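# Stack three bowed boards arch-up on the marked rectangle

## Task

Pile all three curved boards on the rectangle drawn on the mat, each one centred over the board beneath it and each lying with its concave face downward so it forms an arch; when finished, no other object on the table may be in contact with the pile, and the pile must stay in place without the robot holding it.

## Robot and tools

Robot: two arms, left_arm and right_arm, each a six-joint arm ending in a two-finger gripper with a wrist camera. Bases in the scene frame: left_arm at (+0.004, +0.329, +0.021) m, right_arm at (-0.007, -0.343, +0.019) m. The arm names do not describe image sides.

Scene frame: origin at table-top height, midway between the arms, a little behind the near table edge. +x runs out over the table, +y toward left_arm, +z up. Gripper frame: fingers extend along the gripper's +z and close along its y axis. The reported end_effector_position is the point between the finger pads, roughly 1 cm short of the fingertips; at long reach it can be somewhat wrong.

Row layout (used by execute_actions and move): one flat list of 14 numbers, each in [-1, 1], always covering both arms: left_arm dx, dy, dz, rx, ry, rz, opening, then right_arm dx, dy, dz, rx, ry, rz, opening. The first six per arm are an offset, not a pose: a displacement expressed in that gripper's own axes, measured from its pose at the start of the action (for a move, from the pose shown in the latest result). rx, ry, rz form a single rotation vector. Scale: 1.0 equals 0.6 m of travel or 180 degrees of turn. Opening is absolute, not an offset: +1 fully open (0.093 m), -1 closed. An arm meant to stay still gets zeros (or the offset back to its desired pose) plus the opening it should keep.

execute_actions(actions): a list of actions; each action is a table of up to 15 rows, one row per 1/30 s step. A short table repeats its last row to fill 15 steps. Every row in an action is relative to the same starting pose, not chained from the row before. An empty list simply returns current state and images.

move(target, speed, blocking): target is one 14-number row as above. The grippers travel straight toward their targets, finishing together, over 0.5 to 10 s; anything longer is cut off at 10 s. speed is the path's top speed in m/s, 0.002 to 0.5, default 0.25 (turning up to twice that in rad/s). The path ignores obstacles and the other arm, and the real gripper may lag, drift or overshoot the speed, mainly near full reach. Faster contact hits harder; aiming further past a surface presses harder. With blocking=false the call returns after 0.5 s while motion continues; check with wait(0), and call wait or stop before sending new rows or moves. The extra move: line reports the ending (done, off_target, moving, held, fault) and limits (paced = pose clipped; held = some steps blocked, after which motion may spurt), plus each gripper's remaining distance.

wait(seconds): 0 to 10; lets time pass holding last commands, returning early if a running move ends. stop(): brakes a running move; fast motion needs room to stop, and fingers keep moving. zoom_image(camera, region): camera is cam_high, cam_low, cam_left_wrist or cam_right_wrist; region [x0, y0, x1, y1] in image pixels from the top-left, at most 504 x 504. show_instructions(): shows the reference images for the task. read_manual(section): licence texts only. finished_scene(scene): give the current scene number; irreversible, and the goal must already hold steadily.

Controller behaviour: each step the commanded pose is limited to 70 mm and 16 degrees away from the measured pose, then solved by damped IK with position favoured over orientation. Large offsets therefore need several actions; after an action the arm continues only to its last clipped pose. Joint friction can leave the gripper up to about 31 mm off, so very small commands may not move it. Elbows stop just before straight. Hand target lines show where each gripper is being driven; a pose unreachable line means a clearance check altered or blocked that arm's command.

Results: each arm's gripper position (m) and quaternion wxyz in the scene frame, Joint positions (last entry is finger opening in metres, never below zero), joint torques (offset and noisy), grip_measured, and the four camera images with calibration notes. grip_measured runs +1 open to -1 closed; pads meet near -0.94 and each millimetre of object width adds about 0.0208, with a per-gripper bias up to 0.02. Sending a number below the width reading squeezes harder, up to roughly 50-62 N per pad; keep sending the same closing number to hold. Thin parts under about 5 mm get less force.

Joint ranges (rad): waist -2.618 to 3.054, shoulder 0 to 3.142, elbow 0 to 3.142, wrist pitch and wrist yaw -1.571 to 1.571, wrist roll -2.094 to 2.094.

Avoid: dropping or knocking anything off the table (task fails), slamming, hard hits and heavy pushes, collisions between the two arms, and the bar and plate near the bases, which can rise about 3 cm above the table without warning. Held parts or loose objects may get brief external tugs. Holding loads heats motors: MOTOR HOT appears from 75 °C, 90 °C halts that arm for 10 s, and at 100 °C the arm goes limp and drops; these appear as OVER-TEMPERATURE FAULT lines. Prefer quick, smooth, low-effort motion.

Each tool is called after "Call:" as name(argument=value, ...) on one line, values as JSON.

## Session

Call:
execute_actions(actions=[])

Scene clock: 0.00 s.
left_arm: end_effector_position=(+0.3636, +0.5639, +0.3725) grip_measured=+0.510 end_effector_quat_wxyz=(-0.002, +0.175, +0.667, +0.724) | right_arm: end_effector_position=(+0.2473, -0.6595, +0.2662) grip_measured=+0.985 end_effector_quat_wxyz=(+0.070, -0.464, +0.696, -0.543)
Joint positions: left_arm=[ 0.166  1.519  1.109  0.482 -1.078  1.897  0.07 ] | right_arm=[-0.937  1.227  0.921 -0.101 -0.057 -2.057  0.092]
Joint velocities: left_arm=[ 0.012 -0.007 -0.002 -0.007 -0.037 -0.037  0.   ] | right_arm=[-0.002 -0.002 -0.007 -0.022  0.007 -0.051  0.   ]
Joint torques (N m, as the arm reports them, + toward a larger angle): no reading
Motor temperatures (°C, as the motors report them): left_arm=[28 41 35 32 29 27] | right_arm=[28 35 31 33 27 28]
Hand target (left_arm): +0.364, +0.564, +0.373; -0.002, +0.175, +0.667, +0.724
Hand target (right_arm): +0.247, -0.660, +0.266; +0.070, -0.464, +0.696, -0.543
camera_calibration (this result's frames):
cam_left_wrist: T_world_to_cam=[[-0.244052, 0.118025, -0.962553, 0.380975], [-0.952451, -0.215876, 0.215021, 0.423965], [-0.182414, 0.969262, 0.165098, -0.459809], [0, 0, 0, 1]] pos_world=[0.412909, 0.492235, 0.351461]
cam_right_wrist: T_world_to_cam=[[0.566495, 0.00229621, 0.824062, -0.360653], [-0.771985, -0.348382, 0.531666, -0.146624], [0.288309, -0.93735, -0.195584, -0.55836], [0, 0, 0, 1]] pos_world=[0.252097, -0.573631, 0.265949]

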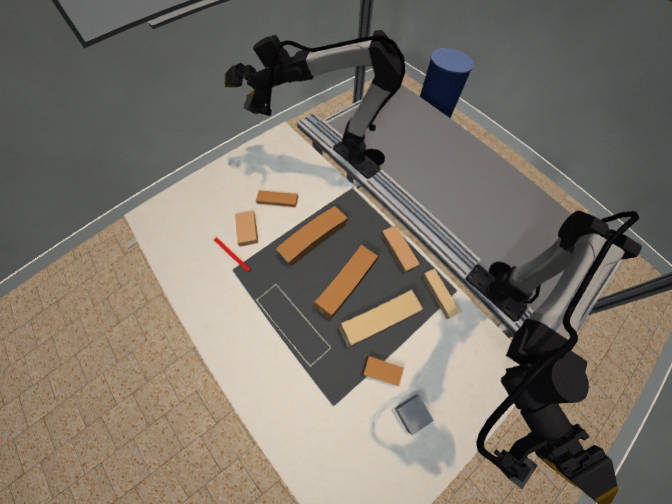

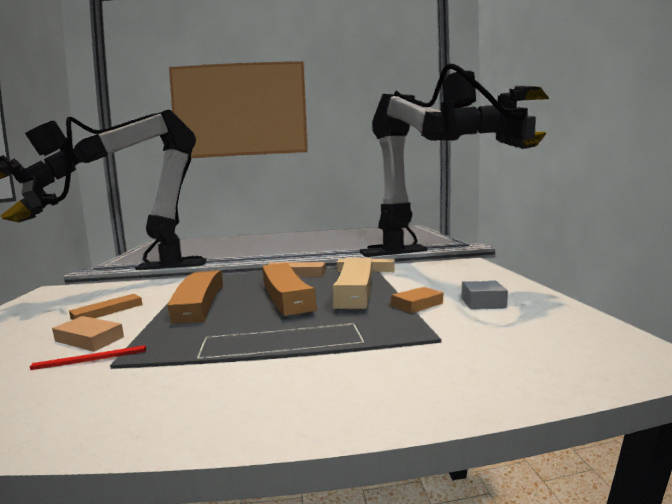

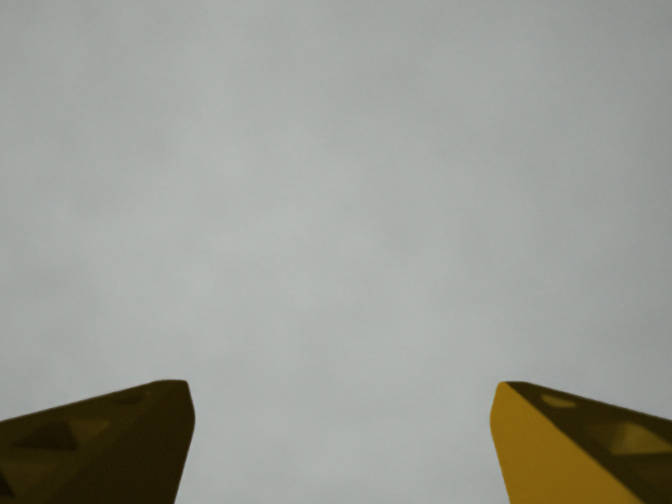

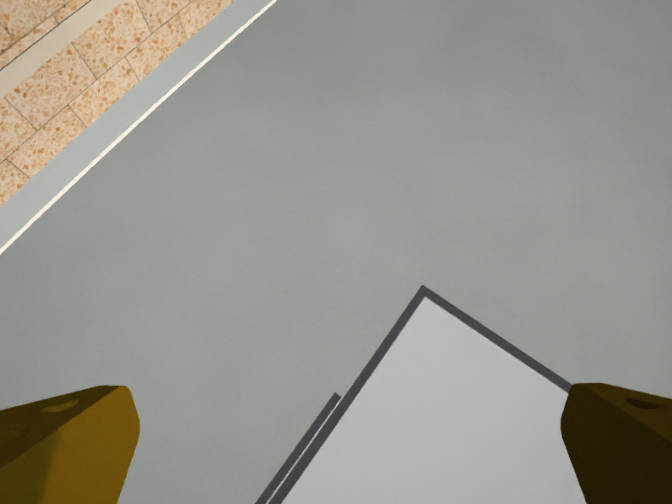

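Call:
zoom_image(camera="cam_low", region=[150, 240, 410, 370])

Call:
zoom_image(camera="cam_high", region=[230, 190, 470, 380])

Region (150, 240, 410, 370) of cam_low's 672x504 image, scaled by 1.938, with more detail than that image has.

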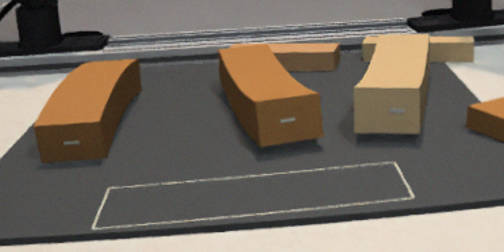

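Region (230, 190, 470, 380) of cam_high's 672x504 image, scaled by 2.100, with more detail than that image has; it fills the top 399 rows of this view, and the rest is white.

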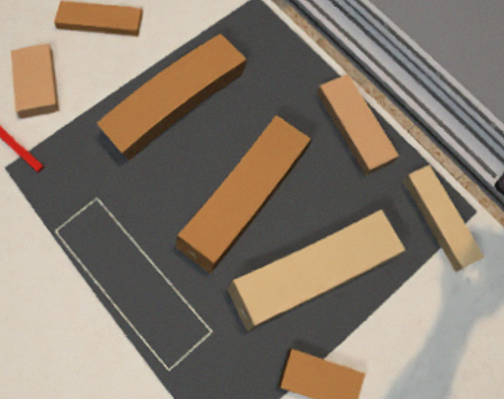

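Call:
move(target=[-0.119,-0.317,-0.69,0.513,-0.0635,-0.067,1,-0.93,0.073,-0.61,-0.382,0.006,0.267,1], speed=0.25)

Scene clock: 40.20 s.
left_arm: end_effector_position=(+0.2840, +0.1750, +0.1503) grip_measured=+1.000 end_effector_quat_wxyz=(-0.004, +0.123, +0.992, +0.014) | right_arm: end_effector_position=(+0.3128, -0.0042, +0.1591) grip_measured=+0.985 end_effector_quat_wxyz=(+0.031, -0.108, +0.993, +0.036)
Joint positions: left_arm=[-0.57   1.766  1.524 -1.346 -0.007 -0.252  0.093] | right_arm=[ 0.79   2.342  2.416 -1.553 -0.01   0.594  0.092]
Joint velocities: left_arm=[-0.002 -0.002  0.012 -0.051 -0.007  0.007  0.   ] | right_arm=[-0.002  0.007 -0.012  0.022 -0.051  0.081  0.001]
Joint torques (N m, as the arm reports them, + toward a larger angle): left_arm=[-0.88 -8.36  4.62  0.4   0.01 -0.14] | right_arm=[  0.29 -12.51   7.76   0.43  -0.13   0.05]
Motor temperatures (°C, as the motors report them): left_arm=[28 44 38 36 29 27] | right_arm=[28 37 36 39 27 28]
Hand target (left_arm): +0.282, +0.171, +0.150; +0.002, +0.124, +0.992, +0.007
Hand target (right_arm): +0.310, -0.001, +0.151; +0.018, -0.107, +0.993, +0.034
Off the commanded pose (left_arm): 0.007 m, 2 deg.
Off the commanded pose (right_arm): 0.009 m, 5 deg.
joint sent to its limit (right arm) — the command would take joint 4 (wrist pitch) past its lower limit, so that joint was sent only as far as its limit.
move: off_target (right_arm)
camera_calibration (this result's frames):
cam_left_wrist: T_world_to_cam=[[-0.252777, -0.96702, -0.0312519, 0.245937], [-0.868325, 0.212494, 0.448172, 0.17812], [-0.426751, 0.140424, -0.893401, 0.312786], [0, 0, 0, 1]] pos_world=[0.350315, 0.156054, 0.2073]
cam_right_wrist: T_world_to_cam=[[0.201578, -0.976554, -0.0755536, -0.0578462], [-0.902209, -0.215152, 0.373804, 0.255573], [-0.381295, -0.00718543, -0.924425, 0.345394], [0, 0, 0, 1]] pos_world=[0.373938, 0.000978865, 0.219386]

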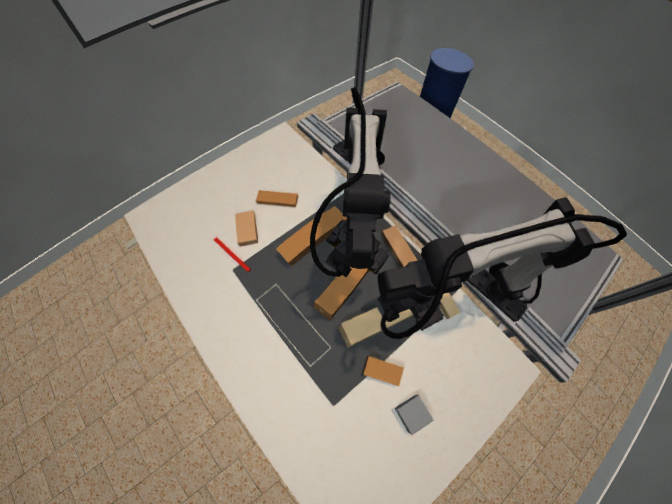

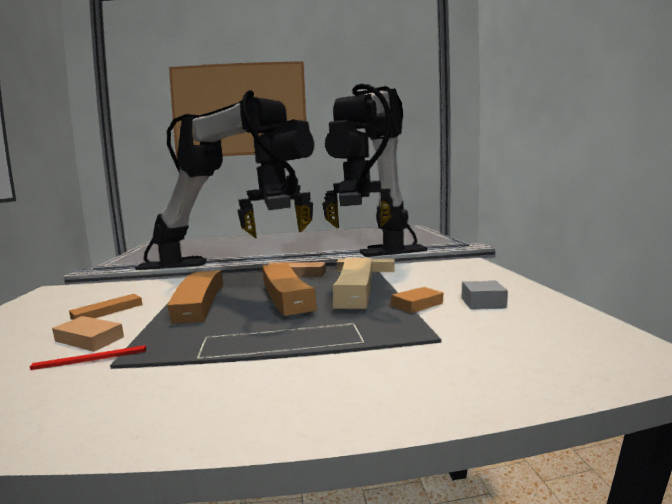

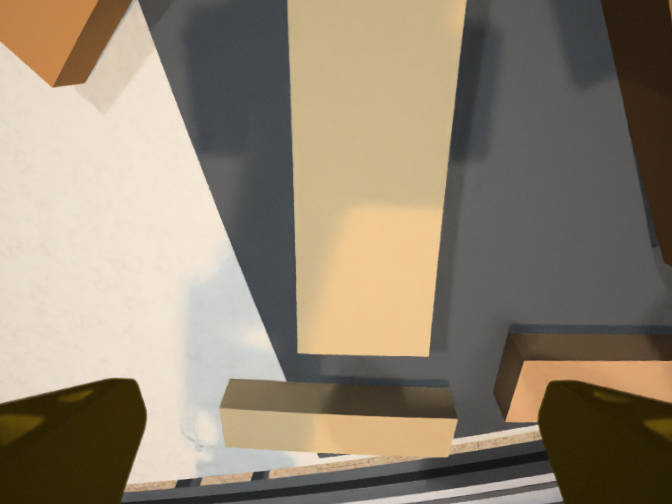

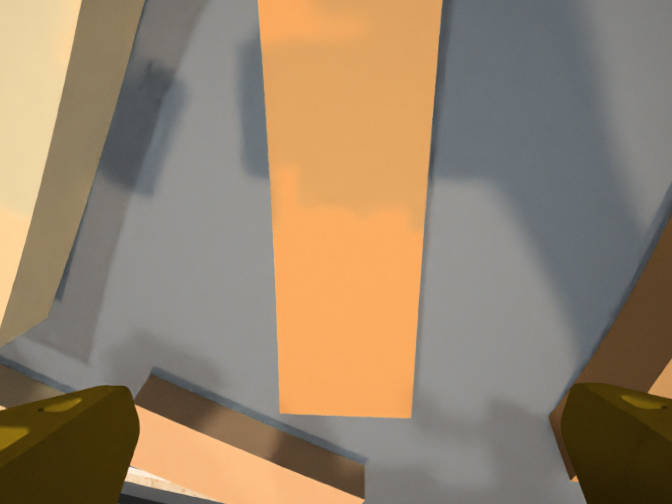

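Call:
move(target=[0,-0.02,0.12,0.009,0,0,1,0.007,-0.007,0.135,0.025,0.017,0,1], speed=0.12)

Scene clock: 48.23 s.
left_arm: end_effector_position=(+0.2817, +0.1695, +0.0828) grip_measured=+1.000 end_effector_quat_wxyz=(-0.007, +0.121, +0.993, +0.004) | right_arm: end_effector_position=(+0.3118, -0.0074, +0.1200) grip_measured=+0.985 end_effector_quat_wxyz=(+0.015, -0.107, +0.994, +0.016)
Joint positions: left_arm=[-0.582  1.8    1.295 -1.081  0.013 -0.267  0.093] | right_arm=[ 0.79   2.341  2.258 -1.447 -0.     0.596  0.092]
Joint velocities: left_arm=[ 0.002  0.017 -0.012  0.007 -0.007 -0.051  0.   ] | right_arm=[-0.002  0.002  0.012 -0.022  0.007  0.022  0.001]
Joint torques (N m, as the arm reports them, + toward a larger angle): left_arm=[-0.83 -7.4   4.7   0.46 -0.06 -0.13] | right_arm=[ -0.2  -14.33   6.88   0.39  -0.04   0.04]
Motor temperatures (°C, as the motors report them): left_arm=[28 45 38 35 29 27] | right_arm=[28 40 36 38 27 28]
Hand target (left_arm): +0.280, +0.165, +0.078; -0.006, +0.123, +0.992, +0.000
Hand target (right_arm): +0.312, -0.008, +0.119; +0.014, -0.107, +0.994, +0.015
Off the commanded pose (left_arm): 0.006 m, 1 deg.
Off the commanded pose (right_arm): 0.042 m, 3 deg.
move: held (right_arm); limits=held; held on 25 of 41 steps (right_arm, left_arm), including the last (right_arm)
pose unreachable (left arm): on one or more control steps of this call, first in action 0 (counted from 0), this arm could not follow its commanded pose, so it was not sent that pose on those steps. It may still have moved: this result reports where it is.
cause: the commanded pose would bring a part of the arm too close to another arm (this arm's wrist (the part past joint 4) and the other arm's wrist (the part past joint 4)).
pose unreachable (right arm): on one or more control steps of this call, first in action 0 (counted from 0), this arm could not follow its commanded pose, so it was not sent that pose on those steps. On the call's last step it was still not sent that pose. It may still have moved: this result reports where it is.
cause: the commanded pose would bring a part of the arm too close to another arm (this arm's wrist (the part past joint 4) and the other arm's wrist (the part past joint 4)).
camera_calibration (this result's frames):
cam_left_wrist: T_world_to_cam=[[-0.249686, -0.968262, -0.0112339, 0.235547], [-0.865758, 0.218026, 0.450475, 0.205641], [-0.433728, 0.122203, -0.892718, 0.257314], [0, 0, 0, 1]] pos_world=[0.348453, 0.151791, 0.139719]
cam_right_wrist: T_world_to_cam=[[0.197359, -0.979556, -0.0389934, -0.0668004], [-0.892072, -0.195942, 0.407203, 0.261553], [-0.406519, -0.04558, -0.912505, 0.31506], [0, 0, 0, 1]] pos_world=[0.374586, 0.000175031, 0.178383]

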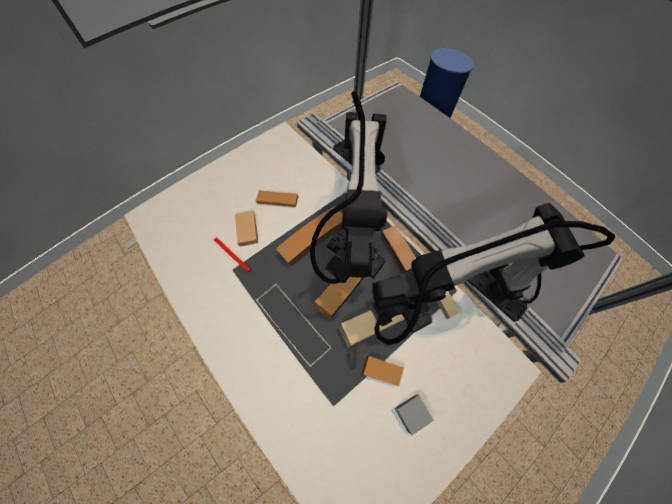

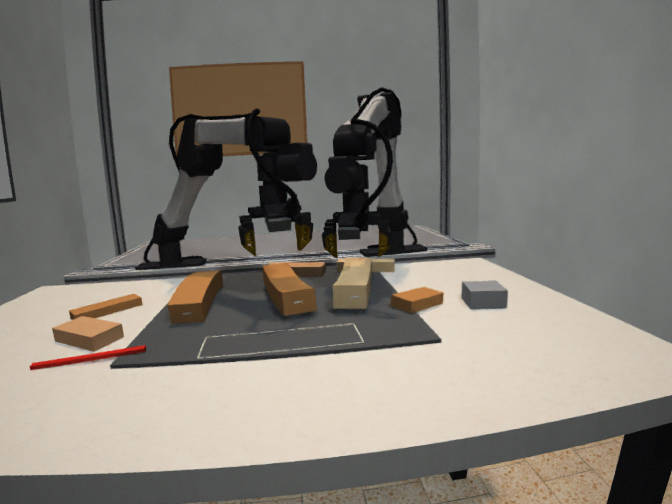

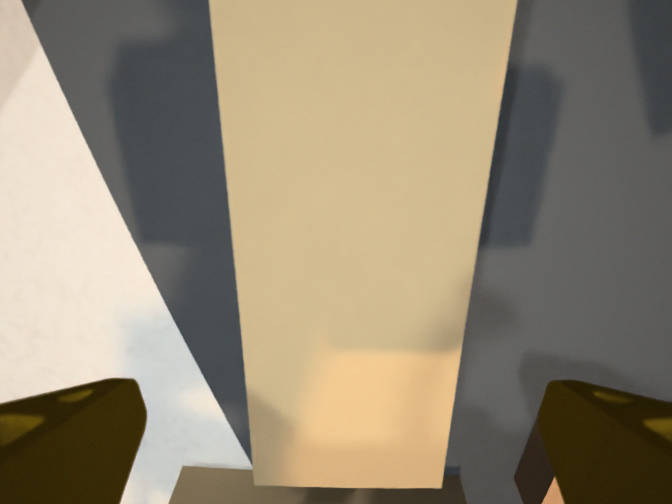

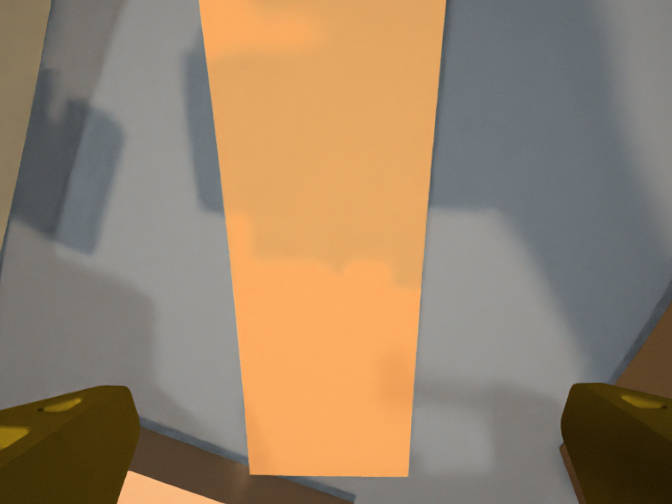

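Call:
move(target=[0.03,-0.01,0.075,0,0,0,1,0,-0.15,-0.03,0,0,0,1], speed=0.1)

Scene clock: 52.40 s.
left_arm: end_effector_position=(+0.2646, +0.1707, +0.0427) grip_measured=+1.000 end_effector_quat_wxyz=(-0.008, +0.119, +0.993, +0.005) | right_arm: end_effector_position=(+0.3339, -0.0938, +0.1388) grip_measured=+0.985 end_effector_quat_wxyz=(+0.018, -0.105, +0.994, +0.014)
Joint positions: left_arm=[-0.608  1.8    1.126 -0.915  0.013 -0.297  0.093] | right_arm=[ 0.611  2.135  1.993 -1.387 -0.     0.421  0.092]
Joint velocities: left_arm=[ 0.017 -0.017  0.002 -0.007  0.037  0.051  0.   ] | right_arm=[ 0.012 -0.012  0.007 -0.007  0.007  0.007 -0.001]
Joint torques (N m, as the arm reports them, + toward a larger angle): left_arm=[-0.66 -7.16  4.34  0.46 -0.11 -0.17] | right_arm=[ -0.54 -13.7    4.91   0.49  -0.06  -0.06]
Motor temperatures (°C, as the motors report them): left_arm=[28 45 38 34 29 27] | right_arm=[28 42 36 37 27 28]
Hand target (left_arm): +0.262, +0.169, +0.038; -0.007, +0.121, +0.993, +0.004
Hand target (right_arm): +0.332, -0.096, +0.137; +0.016, -0.107, +0.994, +0.015
Off the commanded pose (left_arm): 0.006 m, 0 deg.
Off the commanded pose (right_arm): 0.005 m, 1 deg.
move: done
camera_calibration (this result's frames):
cam_left_wrist: T_world_to_cam=[[-0.245237, -0.969381, -0.0126209, 0.231101], [-0.865539, 0.213066, 0.45326, 0.209306], [-0.436692, 0.12208, -0.891289, 0.214701], [0, 0, 0, 1]] pos_world=[0.331596, 0.153219, 0.0994068]
cam_right_wrist: T_world_to_cam=[[0.192544, -0.980718, -0.0334619, -0.15437], [-0.895489, -0.189551, 0.402704, 0.259113], [-0.401282, -0.0475734, -0.914718, 0.335586], [0, 0, 0, 1]] pos_world=[0.39642, -0.0863133, 0.197455]

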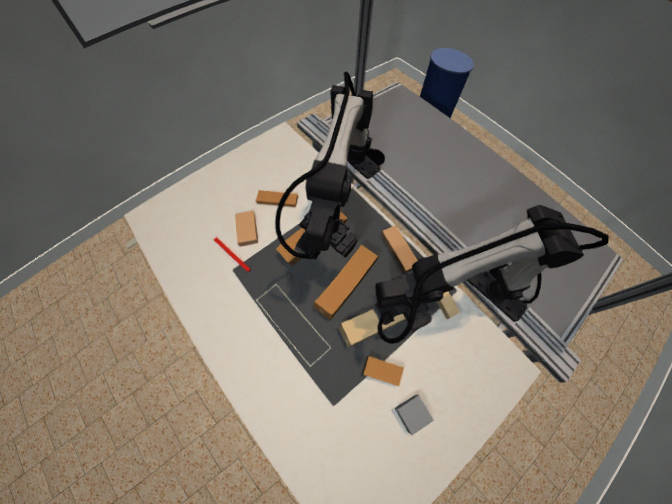

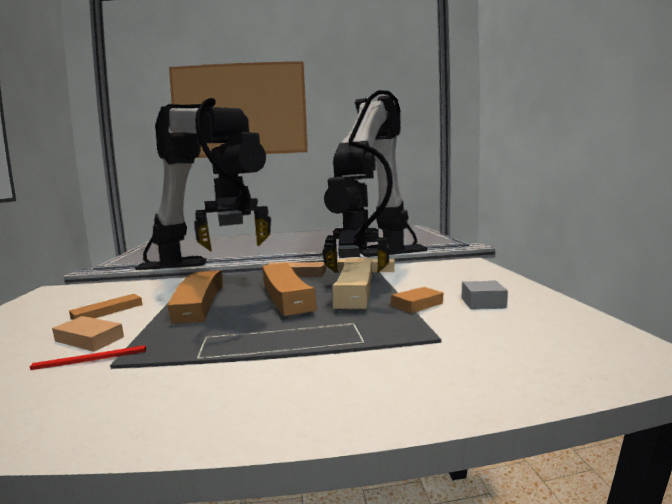

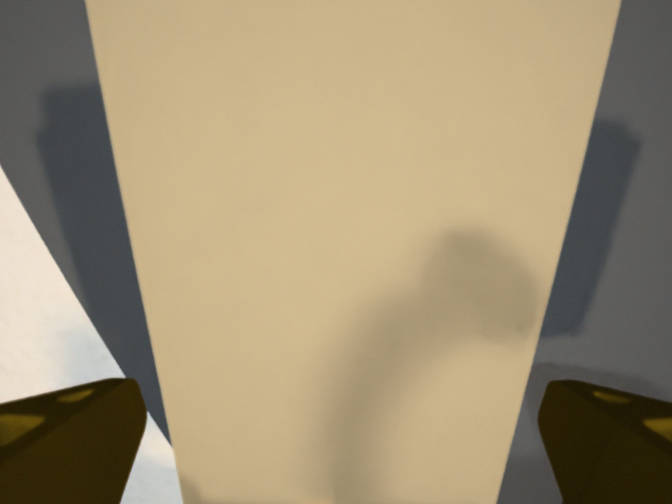

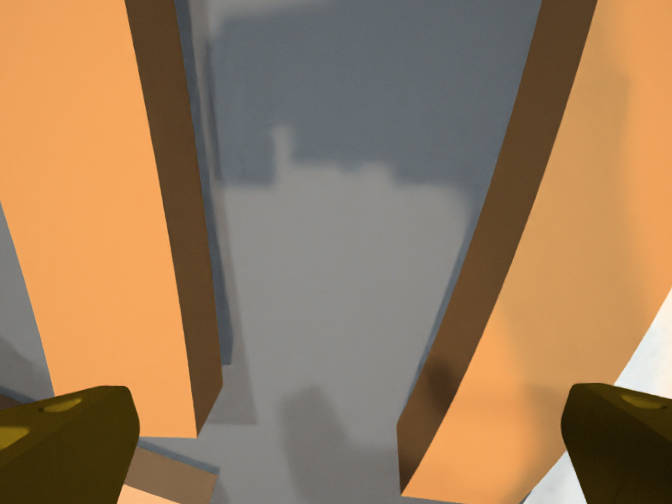

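Still above the board; go lower ~18 mm.

Call:
move(target=[0,0,0.035,0,0,0,1,0,0,0,0,0,0,1], speed=0.05)

Call:
execute_actions(actions=[[[0,0,0,0,0,0,0,0,0,0,0,0,0,1]],[[0,0,0,0,0,0,0,0,0,0,0,0,0,1]]])

Call:
move(target=[0.03,0.12,-0.25,0,0,0,0,0,0,0,0,0,0,1], speed=0.12)

Scene clock: 55.47 s.
left_arm: end_effector_position=(+0.2654, +0.1705, +0.0277) grip_measured=+1.000 end_effector_quat_wxyz=(-0.008, +0.119, +0.993, +0.005) | right_arm: end_effector_position=(+0.3342, -0.0937, +0.1388) grip_measured=+0.985 end_effector_quat_wxyz=(+0.018, -0.105, +0.994, +0.014)
Joint positions: left_arm=[-0.608  1.829  1.096 -0.856  0.013 -0.298  0.093] | right_arm=[ 0.611  2.135  1.993 -1.386 -0.     0.42   0.092]
Joint velocities: left_arm=[-0.007  0.012 -0.037  0.081 -0.022 -0.022  0.   ] | right_arm=[ 0.002 -0.007 -0.002  0.022  0.051 -0.051 -0.001]
Joint torques (N m, as the arm reports them, + toward a larger angle): left_arm=[-0.2  -6.78  4.28  0.46 -0.08 -0.08] | right_arm=[ -0.34 -12.81   6.91   0.43   0.03   0.04]
Motor temperatures (°C, as the motors report them): left_arm=[28 45 38 34 29 27] | right_arm=[28 43 36 37 27 28]
Hand target (left_arm): +0.264, +0.171, +0.022; -0.009, +0.119, +0.993, +0.005
Hand target (right_arm): +0.334, -0.094, +0.139; +0.018, -0.105, +0.994, +0.014
Off the commanded pose (left_arm): 0.006 m, 0 deg.
Off the commanded pose (right_arm): 0.000 m, 0 deg.
move: done
camera_calibration (this result's frames):
cam_left_wrist: T_world_to_cam=[[-0.244869, -0.969475, -0.0125191, 0.230833], [-0.86577, 0.212827, 0.452932, 0.216978], [-0.436442, 0.121748, -0.891457, 0.201623], [0, 0, 0, 1]] pos_world=[0.332374, 0.153061, 0.0843518]
cam_right_wrist: T_world_to_cam=[[0.194065, -0.980403, -0.0338877, -0.154672], [-0.89559, -0.191162, 0.401715, 0.25936], [-0.400321, -0.0476095, -0.915137, 0.335429], [0, 0, 0, 1]] pos_world=[0.396576, -0.0860917, 0.197533]

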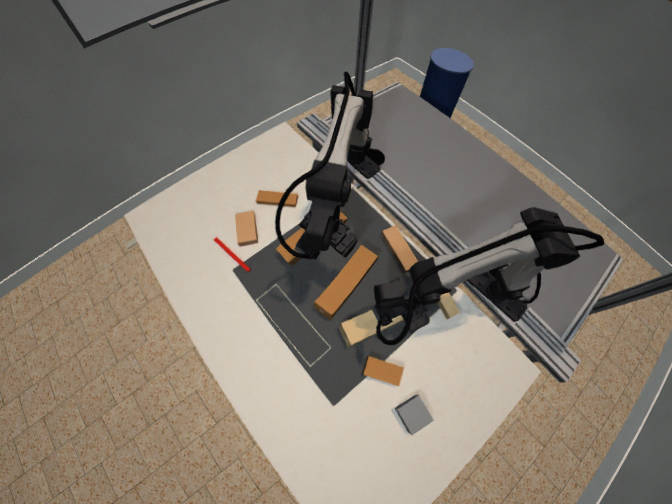

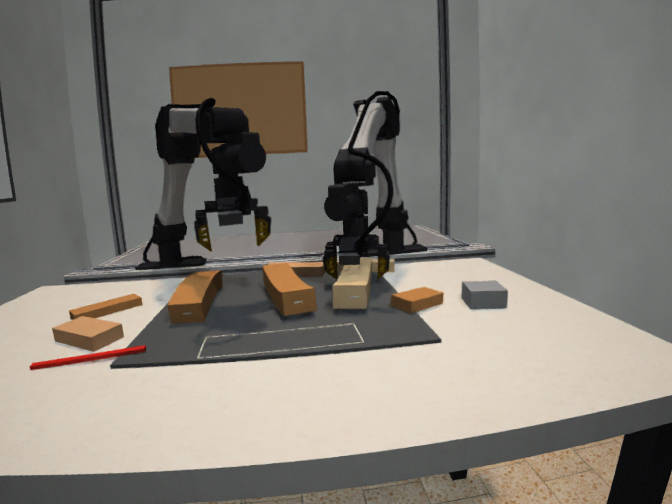

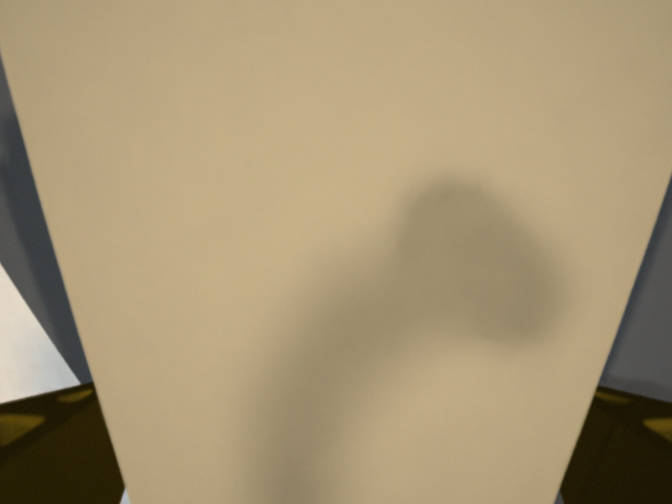

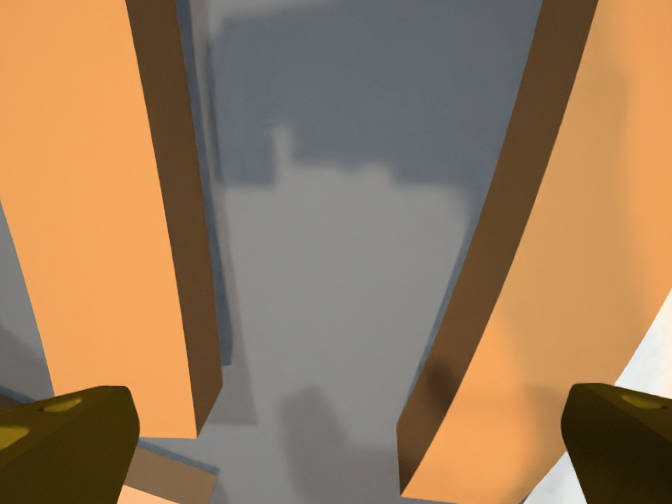

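Scene clock: 56.47 s.
left_arm: end_effector_position=(+0.2654, +0.1705, +0.0277) grip_measured=+0.223 end_effector_quat_wxyz=(-0.008, +0.119, +0.993, +0.005) | right_arm: end_effector_position=(+0.3342, -0.0937, +0.1388) grip_measured=+0.985 end_effector_quat_wxyz=(+0.018, -0.105, +0.994, +0.014)
Joint positions: left_arm=[-0.608  1.829  1.096 -0.856  0.013 -0.298  0.056] | right_arm=[ 0.611  2.135  1.993 -1.386 -0.     0.42   0.092]
Joint velocities: left_arm=[-0.012 -0.002  0.012 -0.037 -0.037 -0.037  0.   ] | right_arm=[-0.012 -0.012  0.002  0.051 -0.007 -0.037 -0.001]
Joint torques (N m, as the arm reports them, + toward a larger angle): left_arm=[ 0.05 -7.36  5.57  0.27 -0.07 -0.14] | right_arm=[ -0.07 -13.17   6.93   0.39  -0.02   0.05]
Motor temperatures (°C, as the motors report them): left_arm=[28 45 38 34 29 27] | right_arm=[28 43 36 36 27 28]
Hand target (left_arm): +0.265, +0.170, +0.028; -0.008, +0.119, +0.993, +0.005
Hand target (right_arm): +0.334, -0.094, +0.139; +0.018, -0.105, +0.994, +0.014
Off the commanded pose (left_arm): 0.000 m, 0 deg.
Off the commanded pose (right_arm): 0.000 m, 0 deg.
camera_calibration (this result's frames):
cam_left_wrist: T_world_to_cam=[[-0.244869, -0.969475, -0.0125191, 0.230833], [-0.86577, 0.212827, 0.452932, 0.216978], [-0.436442, 0.121748, -0.891457, 0.201623], [0, 0, 0, 1]] pos_world=[0.332374, 0.153061, 0.0843518]
cam_right_wrist: T_world_to_cam=[[0.194065, -0.980403, -0.0338877, -0.154672], [-0.89559, -0.191162, 0.401715, 0.25936], [-0.400321, -0.0476095, -0.915137, 0.335429], [0, 0, 0, 1]] pos_world=[0.396576, -0.0860917, 0.197533]

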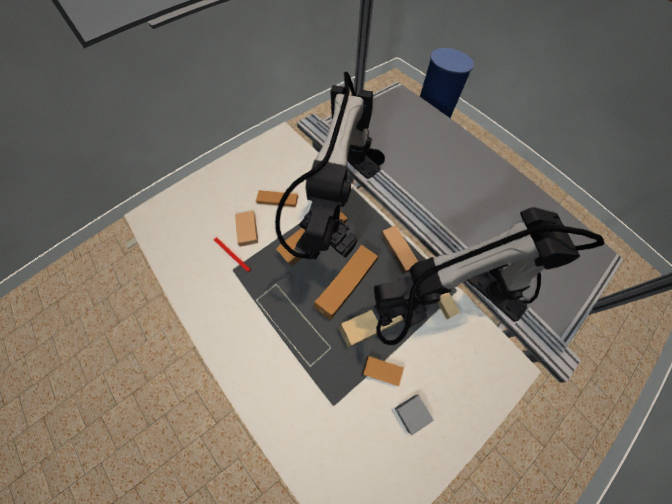

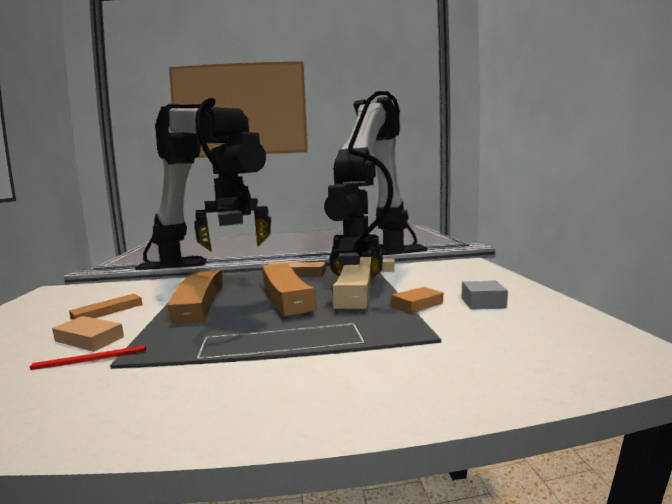

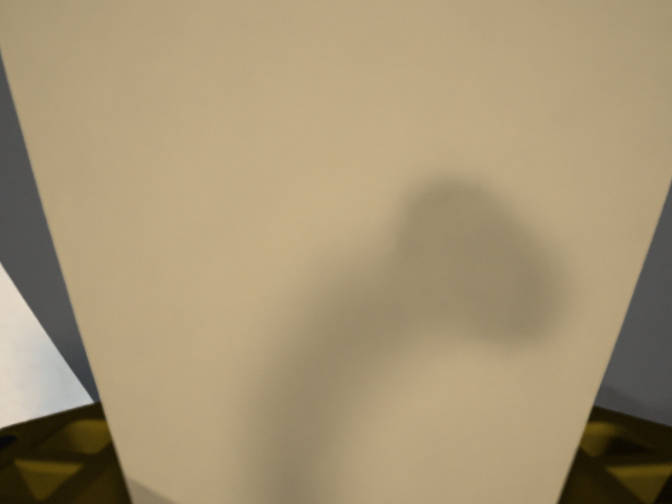

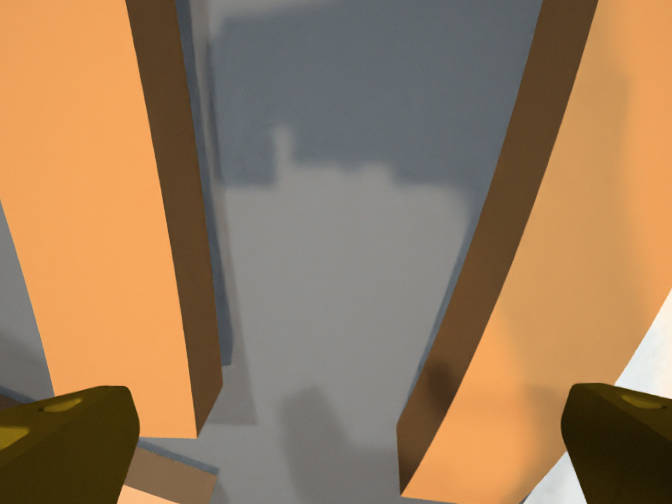

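Scene clock: 58.47 s.
left_arm: end_effector_position=(+0.2547, +0.2424, +0.1590) grip_measured=+0.223 end_effector_quat_wxyz=(-0.050, +0.121, +0.991, +0.009) | right_arm: end_effector_position=(+0.3342, -0.0937, +0.1388) grip_measured=+0.985 end_effector_quat_wxyz=(+0.018, -0.105, +0.994, +0.014)
Joint positions: left_arm=[-0.384  1.639  1.406 -1.441  0.017 -0.068  0.056] | right_arm=[ 0.611  2.135  1.993 -1.386 -0.     0.42   0.092]
Joint velocities: left_arm=[-0.012 -0.007 -0.007 -0.066 -0.007  0.037  0.   ] | right_arm=[-0.017  0.002  0.002 -0.037  0.037  0.037  0.001]
Joint torques (N m, as the arm reports them, + toward a larger angle): left_arm=[ 0.99 -8.54  8.92  0.19 -0.16 -0.12] | right_arm=[ -0.17 -13.21   6.67   0.37  -0.04   0.01]
Motor temperatures (°C, as the motors report them): left_arm=[28 46 38 34 29 27] | right_arm=[28 43 36 36 27 28]
Hand target (left_arm): +0.266, +0.243, +0.177; -0.009, +0.119, +0.993, +0.004
Hand target (right_arm): +0.334, -0.094, +0.139; +0.018, -0.105, +0.994, +0.014
Off the commanded pose (left_arm): 0.023 m, 5 deg.
Off the commanded pose (right_arm): 0.000 m, 0 deg.
move: off_target (left_arm)
camera_calibration (this result's frames):
cam_left_wrist: T_world_to_cam=[[-0.249261, -0.968386, -0.00993028, 0.300003], [-0.824845, 0.206918, 0.526133, 0.112328], [-0.507444, 0.139335, -0.850345, 0.312627], [0, 0, 0, 1]] pos_world=[0.326073, 0.223716, 0.20972]
cam_right_wrist: T_world_to_cam=[[0.194065, -0.980403, -0.0338877, -0.154672], [-0.89559, -0.191162, 0.401715, 0.25936], [-0.400321, -0.0476095, -0.915137, 0.335429], [0, 0, 0, 1]] pos_world=[0.396576, -0.0860917, 0.197533]

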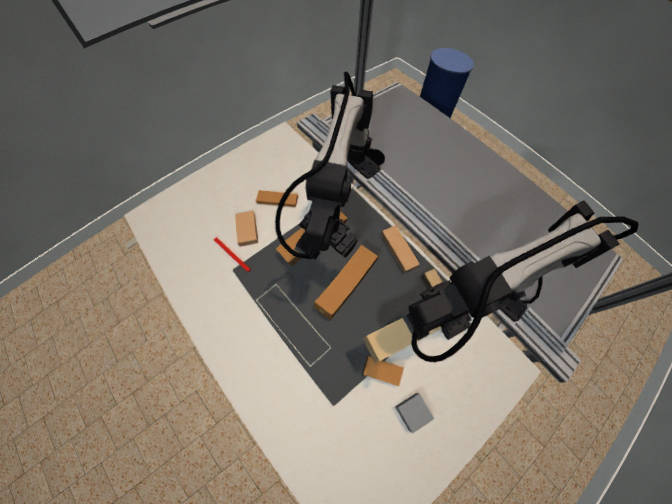

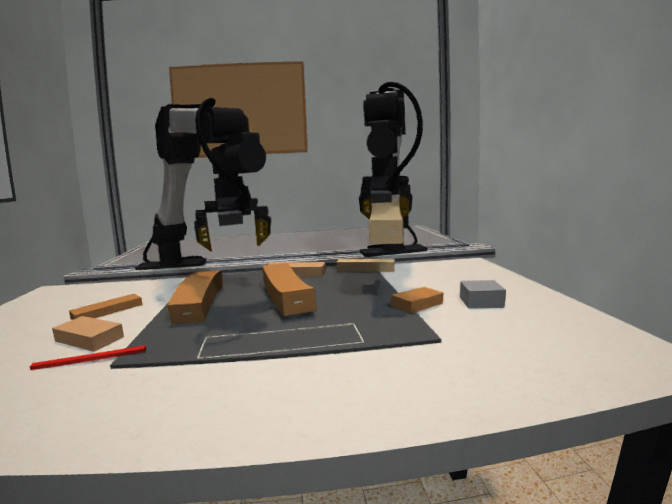

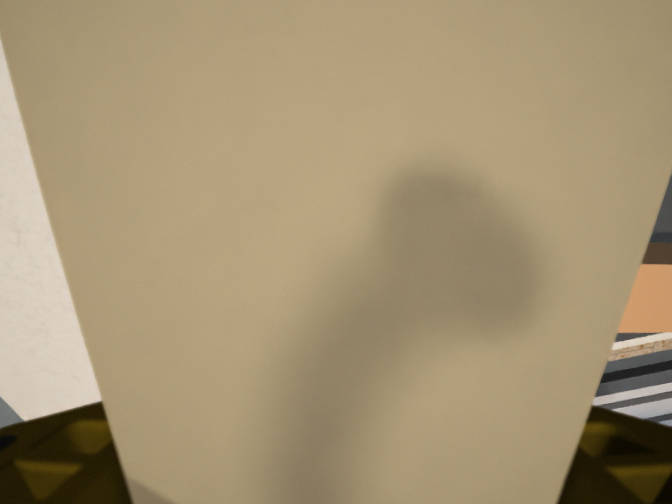

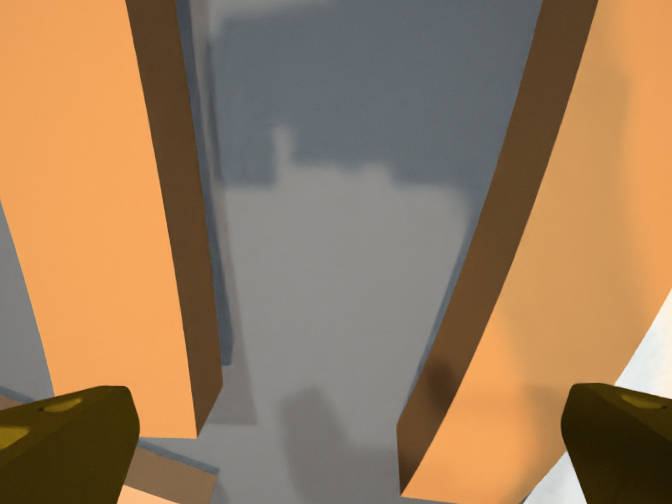

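Call:
move(target=[-0.018,0,-0.03,0,-0.026,0,0,0,0.16,0.1,0.01,0.01,0,1], speed=0.12)

Scene clock: 62.07 s.
left_arm: end_effector_position=(+0.2539, +0.2427, +0.1577) grip_measured=+0.223 end_effector_quat_wxyz=(-0.055, +0.121, +0.991, +0.010) | right_arm: end_effector_position=(+0.3151, +0.0027, +0.0887) grip_measured=+0.985 end_effector_quat_wxyz=(+0.011, -0.107, +0.994, +0.011)
Joint positions: left_arm=[-0.384  1.645  1.406 -1.445  0.017 -0.068  0.056] | right_arm=[ 0.801  2.396  2.23  -1.375  0.002  0.606  0.092]
Joint velocities: left_arm=[-0.017  0.002 -0.012 -0.081  0.007  0.081 -0.   ] | right_arm=[-0.012 -0.002 -0.017  0.007  0.037 -0.022 -0.   ]
Joint torques (N m, as the arm reports them, + toward a larger angle): left_arm=[ 0.26 -8.74  8.6   0.25 -0.15 -0.08] | right_arm=[ -0.06 -13.14   7.81   0.25   0.13   0.07]
Motor temperatures (°C, as the motors report them): left_arm=[28 46 39 34 28 27] | right_arm=[28 44 36 36 27 28]
Hand target (left_arm): +0.266, +0.240, +0.176; -0.009, +0.121, +0.993, +0.004
Hand target (right_arm): +0.313, +0.001, +0.080; +0.003, -0.106, +0.994, -0.002
Off the commanded pose (left_arm): 0.023 m, 5 deg.
Off the commanded pose (right_arm): 0.008 m, 2 deg.
move: off_target (left_arm)
camera_calibration (this result's frames):
cam_left_wrist: T_world_to_cam=[[-0.249937, -0.968205, -0.0104673, 0.300276], [-0.81951, 0.20577, 0.534847, 0.109874], [-0.515688, 0.142256, -0.844884, 0.311517], [0, 0, 0, 1]] pos_world=[0.325739, 0.223805, 0.207573]
cam_right_wrist: T_world_to_cam=[[0.197097, -0.979923, -0.0300551, -0.0594535], [-0.889333, -0.19161, 0.415177, 0.277696], [-0.4126, -0.0551013, -0.909244, 0.289905], [0, 0, 0, 1]] pos_world=[0.378298, 0.0109238, 0.146515]

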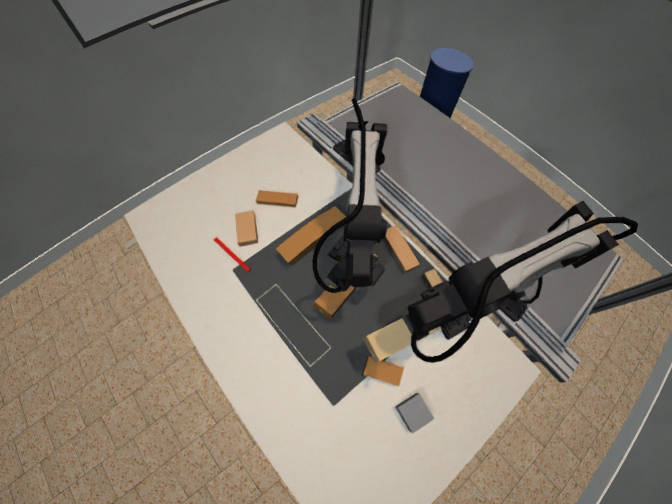

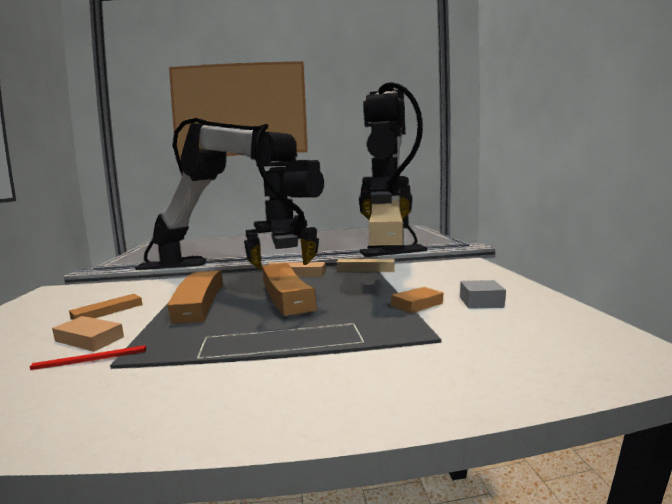

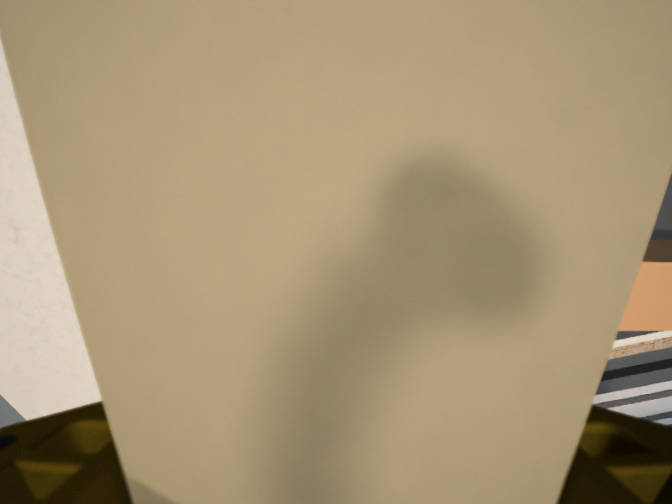

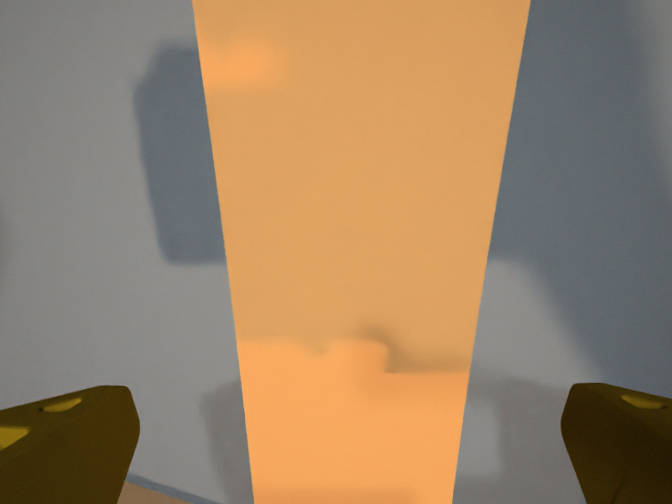

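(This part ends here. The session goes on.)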